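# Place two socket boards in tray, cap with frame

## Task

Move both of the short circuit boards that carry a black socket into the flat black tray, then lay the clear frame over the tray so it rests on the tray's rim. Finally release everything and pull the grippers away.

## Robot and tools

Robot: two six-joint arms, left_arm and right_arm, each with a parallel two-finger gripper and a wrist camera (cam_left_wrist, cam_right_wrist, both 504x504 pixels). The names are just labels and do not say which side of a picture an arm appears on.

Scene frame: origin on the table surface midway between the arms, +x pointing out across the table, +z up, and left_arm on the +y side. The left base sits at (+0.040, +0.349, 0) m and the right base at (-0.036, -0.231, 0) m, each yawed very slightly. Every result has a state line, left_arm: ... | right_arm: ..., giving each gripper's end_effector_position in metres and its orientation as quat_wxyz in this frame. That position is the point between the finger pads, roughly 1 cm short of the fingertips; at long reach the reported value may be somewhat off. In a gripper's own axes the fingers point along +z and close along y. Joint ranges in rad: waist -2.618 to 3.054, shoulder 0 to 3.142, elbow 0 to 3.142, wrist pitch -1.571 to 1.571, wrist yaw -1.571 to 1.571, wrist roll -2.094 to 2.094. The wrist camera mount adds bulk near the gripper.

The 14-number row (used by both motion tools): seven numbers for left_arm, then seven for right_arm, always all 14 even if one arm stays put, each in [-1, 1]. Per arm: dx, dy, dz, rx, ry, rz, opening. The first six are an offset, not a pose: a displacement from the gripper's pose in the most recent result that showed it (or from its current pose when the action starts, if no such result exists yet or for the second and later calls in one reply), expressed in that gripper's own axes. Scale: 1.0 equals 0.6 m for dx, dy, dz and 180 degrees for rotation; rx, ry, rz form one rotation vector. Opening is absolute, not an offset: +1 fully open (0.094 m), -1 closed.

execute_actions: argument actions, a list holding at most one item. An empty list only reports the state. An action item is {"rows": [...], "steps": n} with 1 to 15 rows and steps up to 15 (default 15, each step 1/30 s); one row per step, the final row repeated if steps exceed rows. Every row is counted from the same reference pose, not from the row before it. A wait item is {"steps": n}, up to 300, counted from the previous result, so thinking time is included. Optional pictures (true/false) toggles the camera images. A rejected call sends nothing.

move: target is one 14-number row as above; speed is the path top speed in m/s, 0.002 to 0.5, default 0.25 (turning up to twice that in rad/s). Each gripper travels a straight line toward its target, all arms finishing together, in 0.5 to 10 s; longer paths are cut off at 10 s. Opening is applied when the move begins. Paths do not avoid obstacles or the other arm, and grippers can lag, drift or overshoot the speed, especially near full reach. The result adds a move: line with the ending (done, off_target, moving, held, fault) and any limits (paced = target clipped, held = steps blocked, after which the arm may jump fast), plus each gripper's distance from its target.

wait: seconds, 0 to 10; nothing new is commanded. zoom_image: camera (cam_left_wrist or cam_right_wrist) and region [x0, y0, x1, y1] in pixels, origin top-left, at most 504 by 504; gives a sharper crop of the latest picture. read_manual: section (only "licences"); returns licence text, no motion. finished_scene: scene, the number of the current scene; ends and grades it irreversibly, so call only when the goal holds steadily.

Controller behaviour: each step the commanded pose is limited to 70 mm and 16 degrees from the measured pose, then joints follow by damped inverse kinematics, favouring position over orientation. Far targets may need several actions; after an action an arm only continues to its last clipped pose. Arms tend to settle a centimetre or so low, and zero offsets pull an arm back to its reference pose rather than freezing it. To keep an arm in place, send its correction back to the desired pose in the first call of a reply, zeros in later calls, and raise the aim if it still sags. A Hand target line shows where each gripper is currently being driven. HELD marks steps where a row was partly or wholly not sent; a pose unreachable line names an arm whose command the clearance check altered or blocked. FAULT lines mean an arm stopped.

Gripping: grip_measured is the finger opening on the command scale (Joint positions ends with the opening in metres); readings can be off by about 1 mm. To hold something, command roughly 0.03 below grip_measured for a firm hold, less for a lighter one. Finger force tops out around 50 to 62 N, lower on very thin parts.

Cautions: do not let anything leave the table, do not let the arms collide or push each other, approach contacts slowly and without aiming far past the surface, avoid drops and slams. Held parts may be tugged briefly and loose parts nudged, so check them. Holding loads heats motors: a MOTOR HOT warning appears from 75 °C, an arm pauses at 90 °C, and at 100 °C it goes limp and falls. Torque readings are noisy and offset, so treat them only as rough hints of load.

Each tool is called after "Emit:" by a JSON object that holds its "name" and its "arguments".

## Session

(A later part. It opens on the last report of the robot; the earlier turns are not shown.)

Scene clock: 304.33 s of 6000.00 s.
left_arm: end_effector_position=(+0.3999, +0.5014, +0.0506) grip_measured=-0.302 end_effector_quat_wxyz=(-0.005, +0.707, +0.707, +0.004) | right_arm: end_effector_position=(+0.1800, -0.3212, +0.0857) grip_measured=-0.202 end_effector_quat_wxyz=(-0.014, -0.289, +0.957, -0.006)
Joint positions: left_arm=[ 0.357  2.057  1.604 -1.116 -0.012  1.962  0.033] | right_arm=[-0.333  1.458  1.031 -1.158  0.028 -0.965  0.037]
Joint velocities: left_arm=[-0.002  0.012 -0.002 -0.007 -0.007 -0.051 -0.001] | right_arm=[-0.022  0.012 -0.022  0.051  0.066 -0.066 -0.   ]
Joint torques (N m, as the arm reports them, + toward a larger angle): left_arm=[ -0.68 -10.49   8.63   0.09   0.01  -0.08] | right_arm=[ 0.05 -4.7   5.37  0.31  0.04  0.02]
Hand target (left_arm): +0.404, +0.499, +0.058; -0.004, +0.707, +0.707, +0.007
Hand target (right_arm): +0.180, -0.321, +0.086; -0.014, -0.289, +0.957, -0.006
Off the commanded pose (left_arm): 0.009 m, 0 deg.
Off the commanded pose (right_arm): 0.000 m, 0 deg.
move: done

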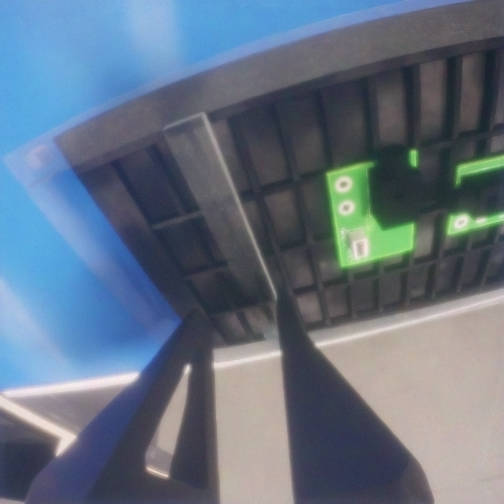

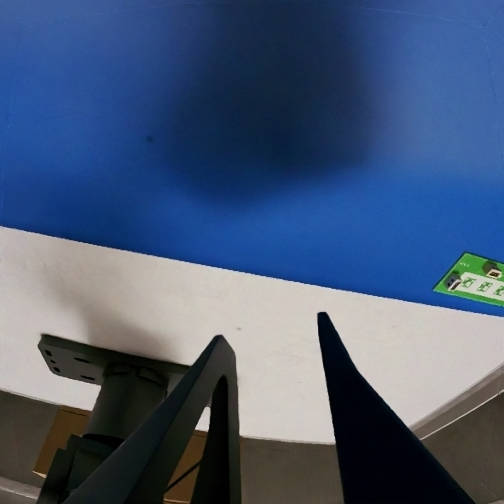

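Emit:
{"name": "move", "arguments": {"target": [0,-0.008,0.044,0,0,-0.008,-0.3,0,0,0,0,0,0,-0.2], "speed": 0.04}}

Emit:
{"name": "move", "arguments": {"target": [0,0,0,0,0,0,-0.78,0,0,0,0,0,0,-0.2]}}

Emit:
{"name": "move", "arguments": {"target": [0,0,-0.04,0,0,0,-0.78,0,0,0,0,0,0,-0.2], "speed": 0.04}}

Scene clock: 309.37 s of 6000.00 s.
left_arm: end_effector_position=(+0.3968, +0.5002, +0.0244) grip_measured=-0.302 end_effector_quat_wxyz=(-0.005, +0.704, +0.711, +0.003) | right_arm: end_effector_position=(+0.1800, -0.3212, +0.0857) grip_measured=-0.202 end_effector_quat_wxyz=(-0.014, -0.289, +0.957, -0.006)
Joint positions: left_arm=[ 0.357  2.071  1.519 -1.017 -0.012  1.953  0.033] | right_arm=[-0.333  1.458  1.031 -1.158  0.028 -0.965  0.037]
Joint velocities: left_arm=[-0.012  0.007 -0.007  0.007  0.022 -0.007 -0.001] | right_arm=[ 0.007 -0.007  0.017 -0.125 -0.007 -0.066 -0.001]
Joint torques (N m, as the arm reports them, + toward a larger angle): left_arm=[  0.4  -10.54   5.39   0.3    0.    -0.08] | right_arm=[ 0.02 -4.76  5.39  0.32  0.05  0.03]
Hand target (left_arm): +0.395, +0.502, +0.024; -0.005, +0.698, +0.716, +0.004
Hand target (right_arm): +0.180, -0.321, +0.086; -0.014, -0.289, +0.957, -0.006
Off the commanded pose (left_arm): 0.002 m, 1 deg.
Off the commanded pose (right_arm): 0.000 m, 0 deg.
After step 90, 0.93 s passed at rest.
move: done

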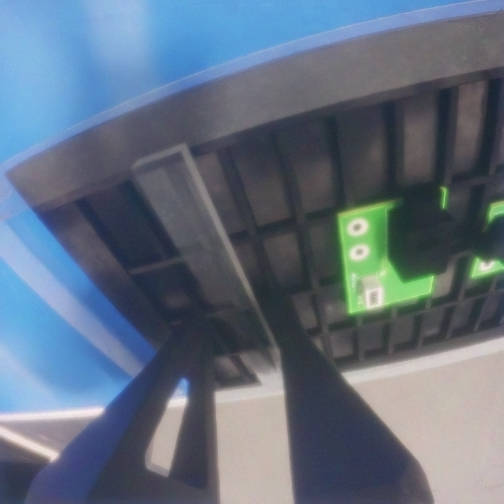

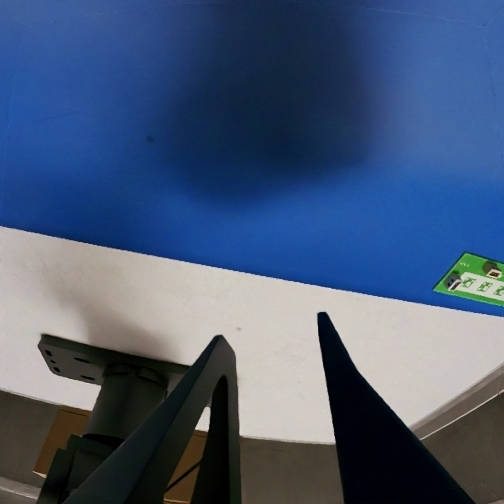

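Scene clock: 309.87 s of 6000.00 s.
left_arm: end_effector_position=(+0.3968, +0.5003, +0.0244) grip_measured=-0.733 end_effector_quat_wxyz=(-0.005, +0.704, +0.710, +0.003) | right_arm: end_effector_position=(+0.1800, -0.3212, +0.0857) grip_measured=-0.202 end_effector_quat_wxyz=(-0.014, -0.289, +0.957, -0.006)
Joint positions: left_arm=[ 0.357  2.071  1.519 -1.016 -0.012  1.953  0.013] | right_arm=[-0.333  1.458  1.031 -1.158  0.028 -0.965  0.037]
Joint velocities: left_arm=[ 0.002 -0.027  0.012  0.051  0.007 -0.007  0.   ] | right_arm=[ 0.007 -0.002  0.007 -0.007  0.007  0.007 -0.   ]
Joint torques (N m, as the arm reports them, + toward a larger angle): left_arm=[ -0.2  -10.27   6.14   0.3    0.    -0.03] | right_arm=[ 0.07 -4.75  5.38  0.31  0.04  0.02]
Hand target (left_arm): +0.397, +0.500, +0.024; -0.005, +0.704, +0.710, +0.003
Hand target (right_arm): +0.180, -0.321, +0.086; -0.014, -0.289, +0.957, -0.006
Off the commanded pose (left_arm): 0.000 m, 0 deg.
Off the commanded pose (right_arm): 0.000 m, 0 deg.
move: done

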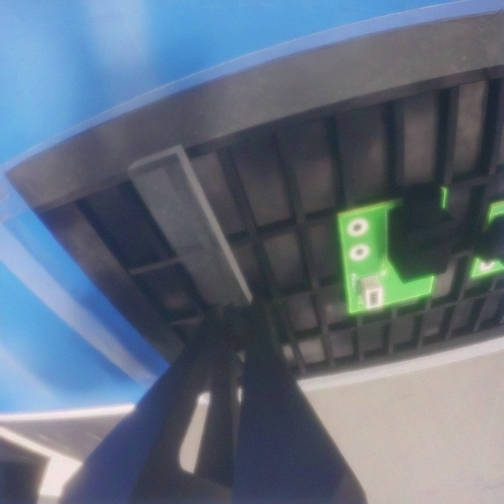

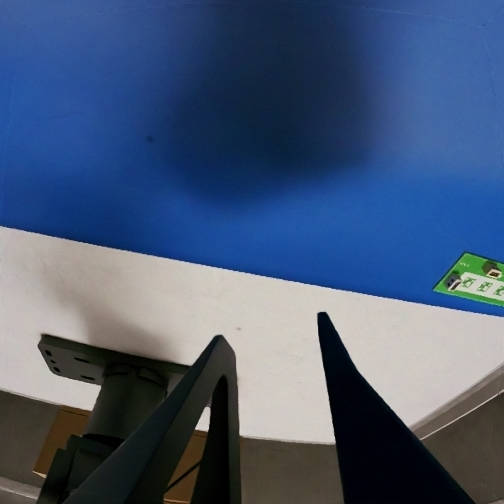

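Scene clock: 310.87 s of 6000.00 s.
left_arm: end_effector_position=(+0.3921, +0.4983, +0.0316) grip_measured=-0.733 end_effector_quat_wxyz=(-0.011, +0.704, +0.710, -0.010) | right_arm: end_effector_position=(+0.1800, -0.3212, +0.0857) grip_measured=-0.202 end_effector_quat_wxyz=(-0.014, -0.289, +0.957, -0.006)
Joint positions: left_arm=[ 0.357  2.071  1.549 -1.075 -0.012  1.953  0.013] | right_arm=[-0.333  1.458  1.031 -1.158  0.028 -0.965  0.037]
Joint velocities: left_arm=[ 0.002 -0.002  0.002  0.022 -0.007 -0.007  0.   ] | right_arm=[-0.017 -0.002 -0.012  0.051 -0.022 -0.081 -0.   ]
Joint torques (N m, as the arm reports them, + toward a larger angle): left_arm=[ -0.15 -12.27   8.77   0.03  -0.02   0.  ] | right_arm=[ 0.02 -4.71  5.36  0.31  0.04  0.03]
Hand target (left_arm): +0.396, +0.500, +0.048; -0.005, +0.704, +0.710, +0.004
Hand target (right_arm): +0.180, -0.321, +0.086; -0.014, -0.289, +0.957, -0.006
Off the commanded pose (left_arm): 0.018 m, 2 deg.
Off the commanded pose (right_arm): 0.000 m, 0 deg.
move: off_target (left_arm)

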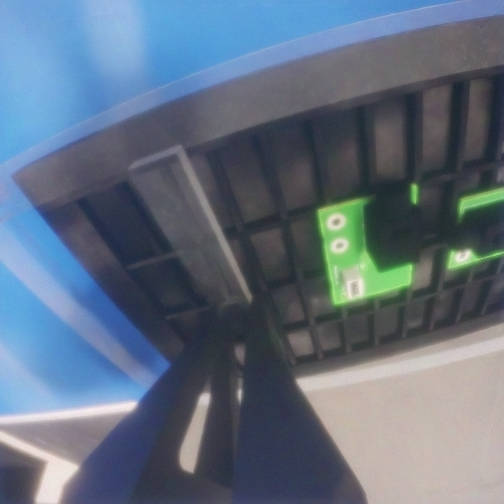

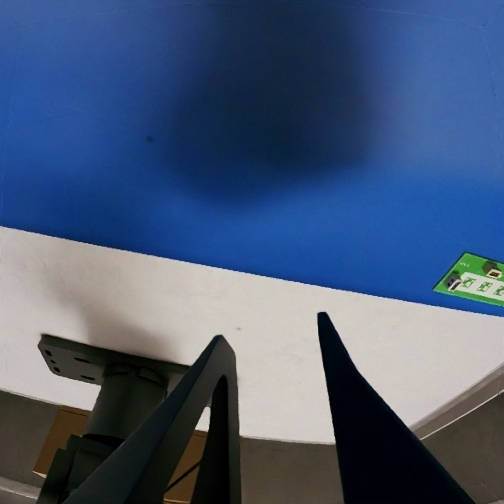

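Target about (0.376, 0.502).

Emit:
{"name": "move", "arguments": {"target": [0,0,-0.04,-0.02,0,0,-0.78,0,0,0,0,0,0,-0.2], "speed": 0.04}}

Emit:
{"name": "move", "arguments": {"target": [0.013,-0.027,0,0,0,0,-0.78,0,0,0,0,0,0,-0.2], "speed": 0.03}}

Scene clock: 315.10 s of 6000.00 s.
left_arm: end_effector_position=(+0.3952, +0.4986, +0.0482) grip_measured=-0.733 end_effector_quat_wxyz=(-0.000, +0.704, +0.710, +0.009) | right_arm: end_effector_position=(+0.1800, -0.3212, +0.0857) grip_measured=-0.202 end_effector_quat_wxyz=(-0.014, -0.289, +0.957, -0.006)
Joint positions: left_arm=[ 0.357  2.025  1.548 -1.077 -0.007  1.953  0.013] | right_arm=[-0.333  1.458  1.031 -1.158  0.028 -0.965  0.037]
Joint velocities: left_arm=[-0.007 -0.007 -0.051  0.007  0.007  0.007 -0.001] | right_arm=[ 0.012 -0.012 -0.007 -0.007  0.007 -0.037  0.   ]
Joint torques (N m, as the arm reports them, + toward a larger angle): left_arm=[  0.63 -12.35   5.05   0.23   0.17   0.16] | right_arm=[ 0.01 -4.72  5.36  0.31  0.04  0.02]
Hand target (left_arm): +0.393, +0.498, +0.055; +0.011, +0.704, +0.710, +0.012
Hand target (right_arm): +0.180, -0.321, +0.086; -0.014, -0.289, +0.957, -0.006
Off the commanded pose (left_arm): 0.008 m, 1 deg.
Off the commanded pose (right_arm): 0.000 m, 0 deg.
After step 90, 0.17 s passed at rest.
move: done

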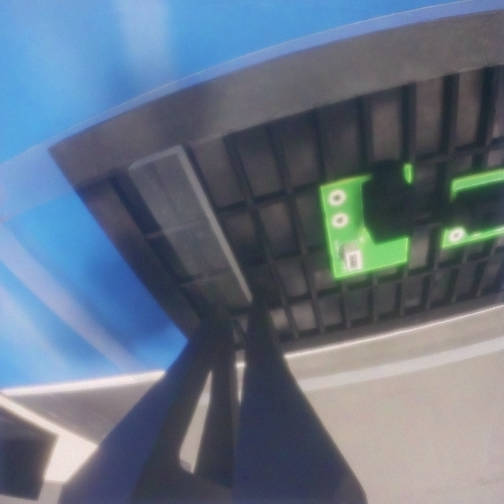

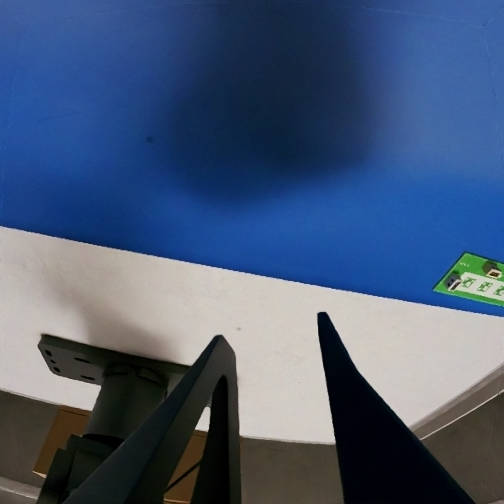

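Scene clock: 316.07 s of 6000.00 s.
left_arm: end_effector_position=(+0.3794, +0.5025, +0.0387) grip_measured=-0.733 end_effector_quat_wxyz=(-0.005, +0.703, +0.711, -0.003) | right_arm: end_effector_position=(+0.1800, -0.3212, +0.0857) grip_measured=-0.202 end_effector_quat_wxyz=(-0.014, -0.289, +0.957, -0.006)
Joint positions: left_arm=[ 0.383  2.011  1.488 -1.058 -0.007  1.977  0.013] | right_arm=[-0.333  1.458  1.031 -1.158  0.028 -0.965  0.037]
Joint velocities: left_arm=[-0.002 -0.002 -0.017  0.066 -0.007 -0.037 -0.001] | right_arm=[-0.007 -0.012 -0.012 -0.037 -0.022  0.066  0.   ]
Joint torques (N m, as the arm reports them, + toward a larger angle): left_arm=[  0.46 -12.02   5.69   0.27  -0.01   0.09] | right_arm=[ 0.04 -4.73  5.38  0.32  0.04  0.02]
Hand target (left_arm): +0.379, +0.506, +0.048; -0.001, +0.704, +0.710, +0.009
Hand target (right_arm): +0.180, -0.321, +0.086; -0.014, -0.289, +0.957, -0.006
Off the commanded pose (left_arm): 0.010 m, 2 deg.
Off the commanded pose (right_arm): 0.000 m, 0 deg.
move: done

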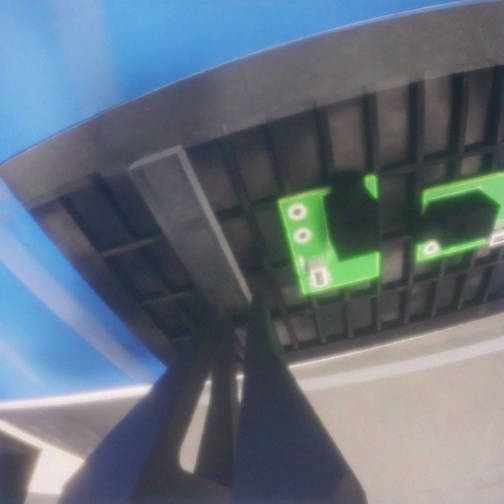

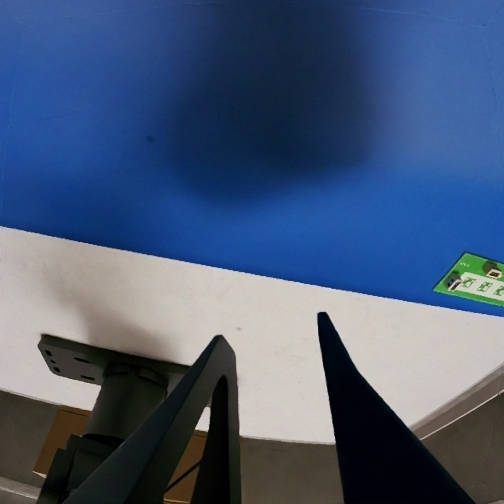

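Emit:
{"name": "move", "arguments": {"target": [0.005,-0.01,0.008,-0.01,0,0,-0.78,0,0,0,0,0,0,-0.2], "speed": 0.02}}

Scene clock: 319.27 s of 6000.00 s.
left_arm: end_effector_position=(+0.3767, +0.5026, +0.0306) grip_measured=-0.733 end_effector_quat_wxyz=(+0.001, +0.705, +0.710, +0.005) | right_arm: end_effector_position=(+0.1800, -0.3212, +0.0857) grip_measured=-0.202 end_effector_quat_wxyz=(-0.014, -0.289, +0.957, -0.006)
Joint positions: left_arm=[ 0.389  1.994  1.43  -0.997 -0.002  1.987  0.013] | right_arm=[-0.333  1.458  1.031 -1.158  0.028 -0.965  0.037]
Joint velocities: left_arm=[ 0.002 -0.007 -0.007 -0.007 -0.007  0.081  0.   ] | right_arm=[-0.002 -0.007  0.022 -0.037 -0.022 -0.022 -0.   ]
Joint torques (N m, as the arm reports them, + toward a larger angle): left_arm=[  1.12 -11.08   4.9    0.4    0.12   0.1 ] | right_arm=[ 0.03 -4.76  5.34  0.31  0.03  0.02]
Hand target (left_arm): +0.373, +0.506, +0.034; +0.006, +0.703, +0.711, +0.008
Hand target (right_arm): +0.180, -0.321, +0.086; -0.014, -0.289, +0.957, -0.006
Off the commanded pose (left_arm): 0.006 m, 1 deg.
Off the commanded pose (right_arm): 0.000 m, 0 deg.
move: done

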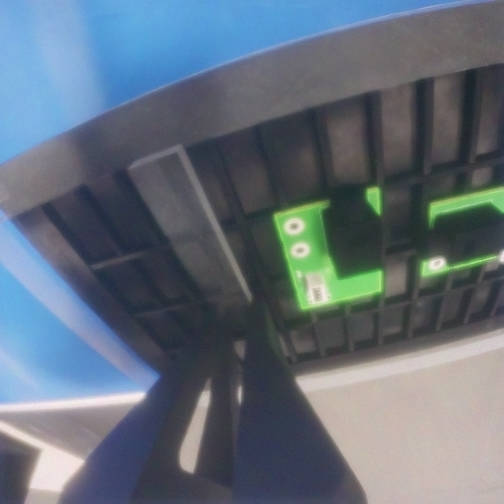

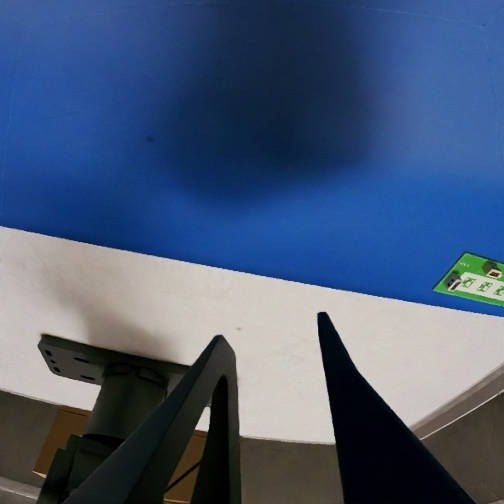

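Emit:
{"name": "move", "arguments": {"target": [0.004,-0.01,-0.004,0,0,0,-0.78,0,0,0,0,0,0,-0.2], "speed": 0.02}}

Emit:
{"name": "move", "arguments": {"target": [0,0,0,0,0,0,-0.58,0,0,0,0,0,0,-0.2]}}

Emit:
{"name": "move", "arguments": {"target": [0,0,-0.2,0,0,0,-0.58,0,0,0,0,0,0,-0.2], "speed": 0.12}}

Emit:
{"name": "zoom_image", "arguments": {"camera": "cam_left_wrist", "region": [60,0,504,320]}}

Scene clock: 324.23 s of 6000.00 s.
left_arm: end_effector_position=(+0.3767, +0.5028, +0.0305) grip_measured=-0.733 end_effector_quat_wxyz=(+0.001, +0.705, +0.709, +0.005) | right_arm: end_effector_position=(+0.1800, -0.3212, +0.0857) grip_measured=-0.202 end_effector_quat_wxyz=(-0.014, -0.289, +0.957, -0.006)
Joint positions: left_arm=[ 0.389  1.994  1.429 -0.996 -0.002  1.989  0.013] | right_arm=[-0.333  1.458  1.031 -1.158  0.028 -0.965  0.037]
Joint velocities: left_arm=[-0.002 -0.012 -0.012 -0.095 -0.037 -0.051  0.   ] | right_arm=[-0.002  0.007 -0.027 -0.066 -0.007 -0.037 -0.   ]
Joint torques (N m, as the arm reports them, + toward a larger angle): left_arm=[  0.83 -11.11   4.33   0.27   0.     0.05] | right_arm=[ 0.05 -4.72  5.37  0.31  0.04  0.01]
Hand target (left_arm): +0.371, +0.505, +0.033; +0.001, +0.705, +0.710, +0.005
Hand target (right_arm): +0.180, -0.321, +0.086; -0.014, -0.289, +0.957, -0.006
Off the commanded pose (left_arm): 0.007 m, 0 deg.
Off the commanded pose (right_arm): 0.000 m, 0 deg.
After step 90, 1.27 s passed at rest.
move: done

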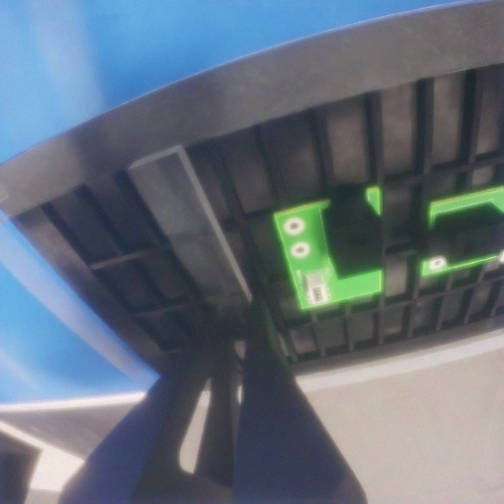

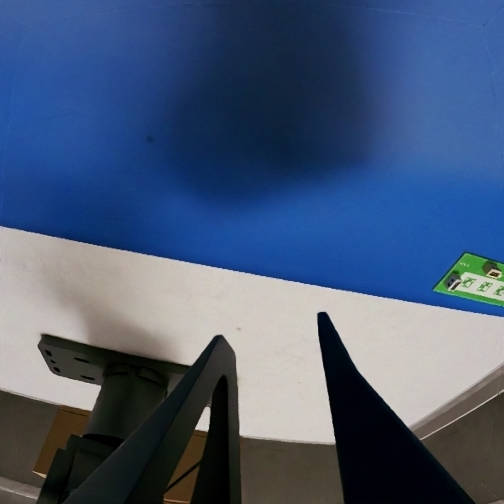

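Scene clock: 324.73 s of 6000.00 s.
left_arm: end_effector_position=(+0.3767, +0.5028, +0.0305) grip_measured=-0.582 end_effector_quat_wxyz=(+0.001, +0.705, +0.709, +0.005) | right_arm: end_effector_position=(+0.1800, -0.3212, +0.0857) grip_measured=-0.202 end_effector_quat_wxyz=(-0.014, -0.289, +0.957, -0.006)
Joint positions: left_arm=[ 0.389  1.994  1.429 -0.996 -0.002  1.989  0.02 ] | right_arm=[-0.333  1.458  1.031 -1.158  0.028 -0.965  0.037]
Joint velocities: left_arm=[ 0.002 -0.002 -0.017 -0.139  0.022 -0.081 -0.001] | right_arm=[ 0.002 -0.007  0.012  0.007  0.051 -0.022  0.   ]
Joint torques (N m, as the arm reports them, + toward a larger angle): left_arm=[ 0.09 -9.28  5.99  0.34 -0.03 -0.02] | right_arm=[ 0.02 -4.73  5.37  0.32  0.05  0.02]
Hand target (left_arm): +0.377, +0.503, +0.030; +0.001, +0.705, +0.709, +0.005
Hand target (right_arm): +0.180, -0.321, +0.086; -0.014, -0.289, +0.957, -0.006
Off the commanded pose (left_arm): 0.000 m, 0 deg.
Off the commanded pose (right_arm): 0.000 m, 0 deg.
move: done

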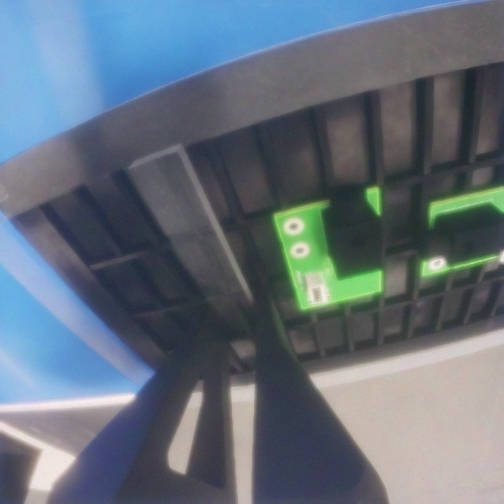

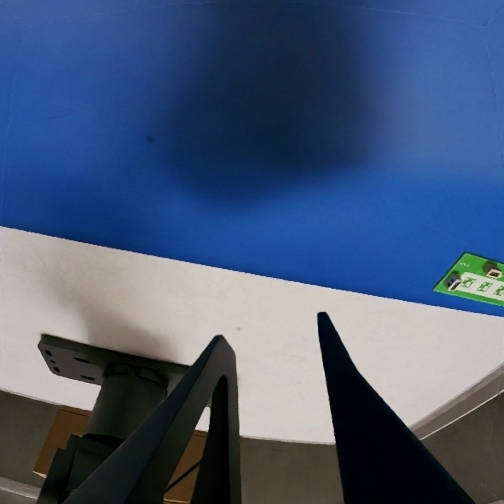

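Scene clock: 326.37 s of 6000.00 s.
left_arm: end_effector_position=(+0.3754, +0.5022, +0.1383) grip_measured=-0.582 end_effector_quat_wxyz=(-0.002, +0.705, +0.709, -0.003) | right_arm: end_effector_position=(+0.1800, -0.3212, +0.0857) grip_measured=-0.202 end_effector_quat_wxyz=(-0.014, -0.289, +0.957, -0.006)
Joint positions: left_arm=[ 0.389  1.957  1.81  -1.432 -0.002  1.989  0.02 ] | right_arm=[-0.333  1.458  1.031 -1.158  0.028 -0.965  0.037]
Joint velocities: left_arm=[ 0.012 -0.012 -0.007 -0.037  0.007  0.022 -0.   ] | right_arm=[ 0.017  0.002  0.012 -0.051 -0.051 -0.051 -0.   ]
Joint torques (N m, as the arm reports them, + toward a larger angle): left_arm=[  0.13 -10.88   8.72  -0.03   0.01   0.02] | right_arm=[ 0.02 -4.74  5.35  0.32  0.04  0.03]
Hand target (left_arm): +0.374, +0.503, +0.150; +0.001, +0.705, +0.709, +0.005
Hand target (right_arm): +0.180, -0.321, +0.086; -0.014, -0.289, +0.957, -0.006
Off the commanded pose (left_arm): 0.012 m, 1 deg.
Off the commanded pose (right_arm): 0.000 m, 0 deg.
move: off_target (left_arm)

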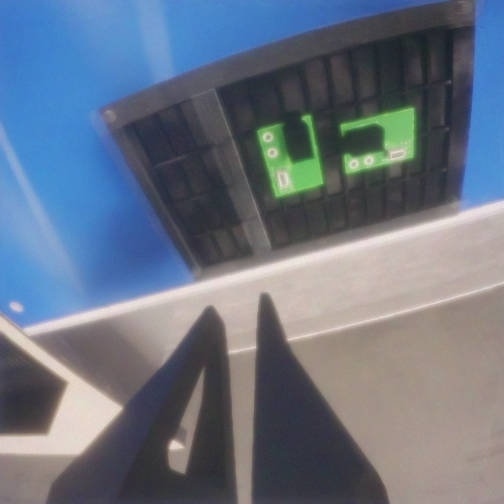

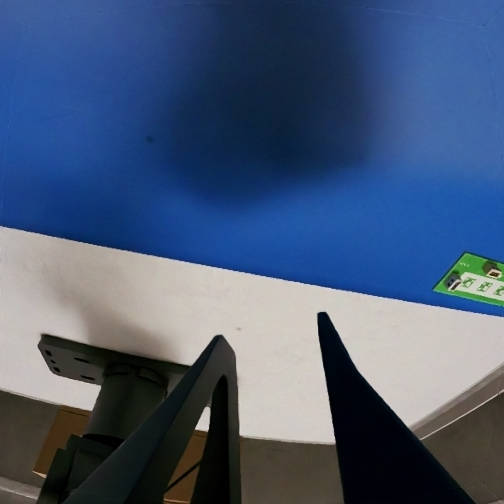

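Region (60, 0, 504, 320) of cam_left_wrist's 504x504 image, scaled by 1.135, with more detail than that image has; it fills the top 363 rows of this view, and the rest is white.

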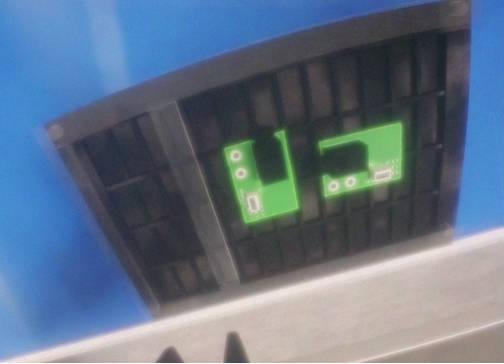

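All four feet look to be on the corners. Retreating.

Emit:
{"name": "move", "arguments": {"target": [-0.22,-0.25,-0.06,0,0,0,1,0,0,0,0,0,0,1]}}

Emit:
{"name": "finished_scene", "arguments": {"scene": 1}}

Scene clock: 331.00 s of 6000.00 s.
left_arm: end_effector_position=(+0.2338, +0.3729, +0.1768) grip_measured=+0.999 end_effector_quat_wxyz=(+0.002, +0.706, +0.709, +0.005) | right_arm: end_effector_position=(+0.1800, -0.3212, +0.0857) grip_measured=+1.000 end_effector_quat_wxyz=(-0.014, -0.289, +0.957, -0.006)
Joint positions: left_arm=[ 0.079  1.286  1.258 -1.532 -0.003  1.68   0.094] | right_arm=[-0.333  1.458  1.031 -1.158  0.028 -0.965  0.094]
Joint velocities: left_arm=[ 0.002  0.012 -0.017 -0.007  0.022 -0.022 -0.   ] | right_arm=[-0.002  0.007 -0.002 -0.007  0.022  0.022  0.   ]
Joint torques (N m, as the arm reports them, + toward a larger angle): left_arm=[-0.72 -4.26  5.23  0.06  0.03 -0.1 ] | right_arm=[ 0.02 -4.73  5.34  0.31  0.04  0.02]
Hand target (left_arm): +0.227, +0.370, +0.177; -0.002, +0.705, +0.709, -0.002
Hand target (right_arm): +0.180, -0.321, +0.086; -0.014, -0.289, +0.957, -0.006
Off the commanded pose (left_arm): 0.008 m, 1 deg.
Off the commanded pose (right_arm): 0.000 m, 0 deg.
After step 90, 0.17 s passed at rest.
move: done

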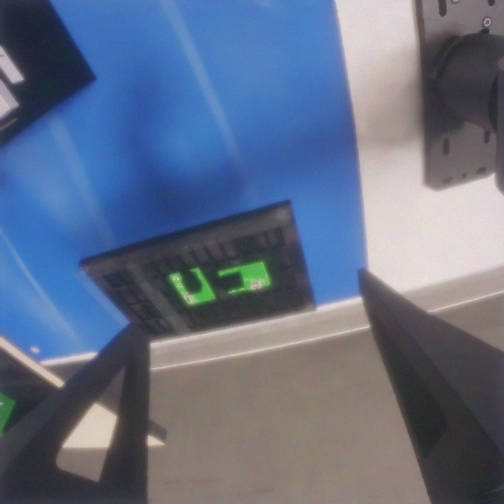

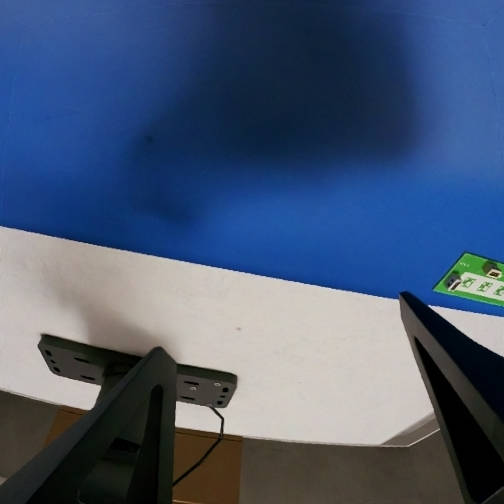

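The scene is finished: the task was done.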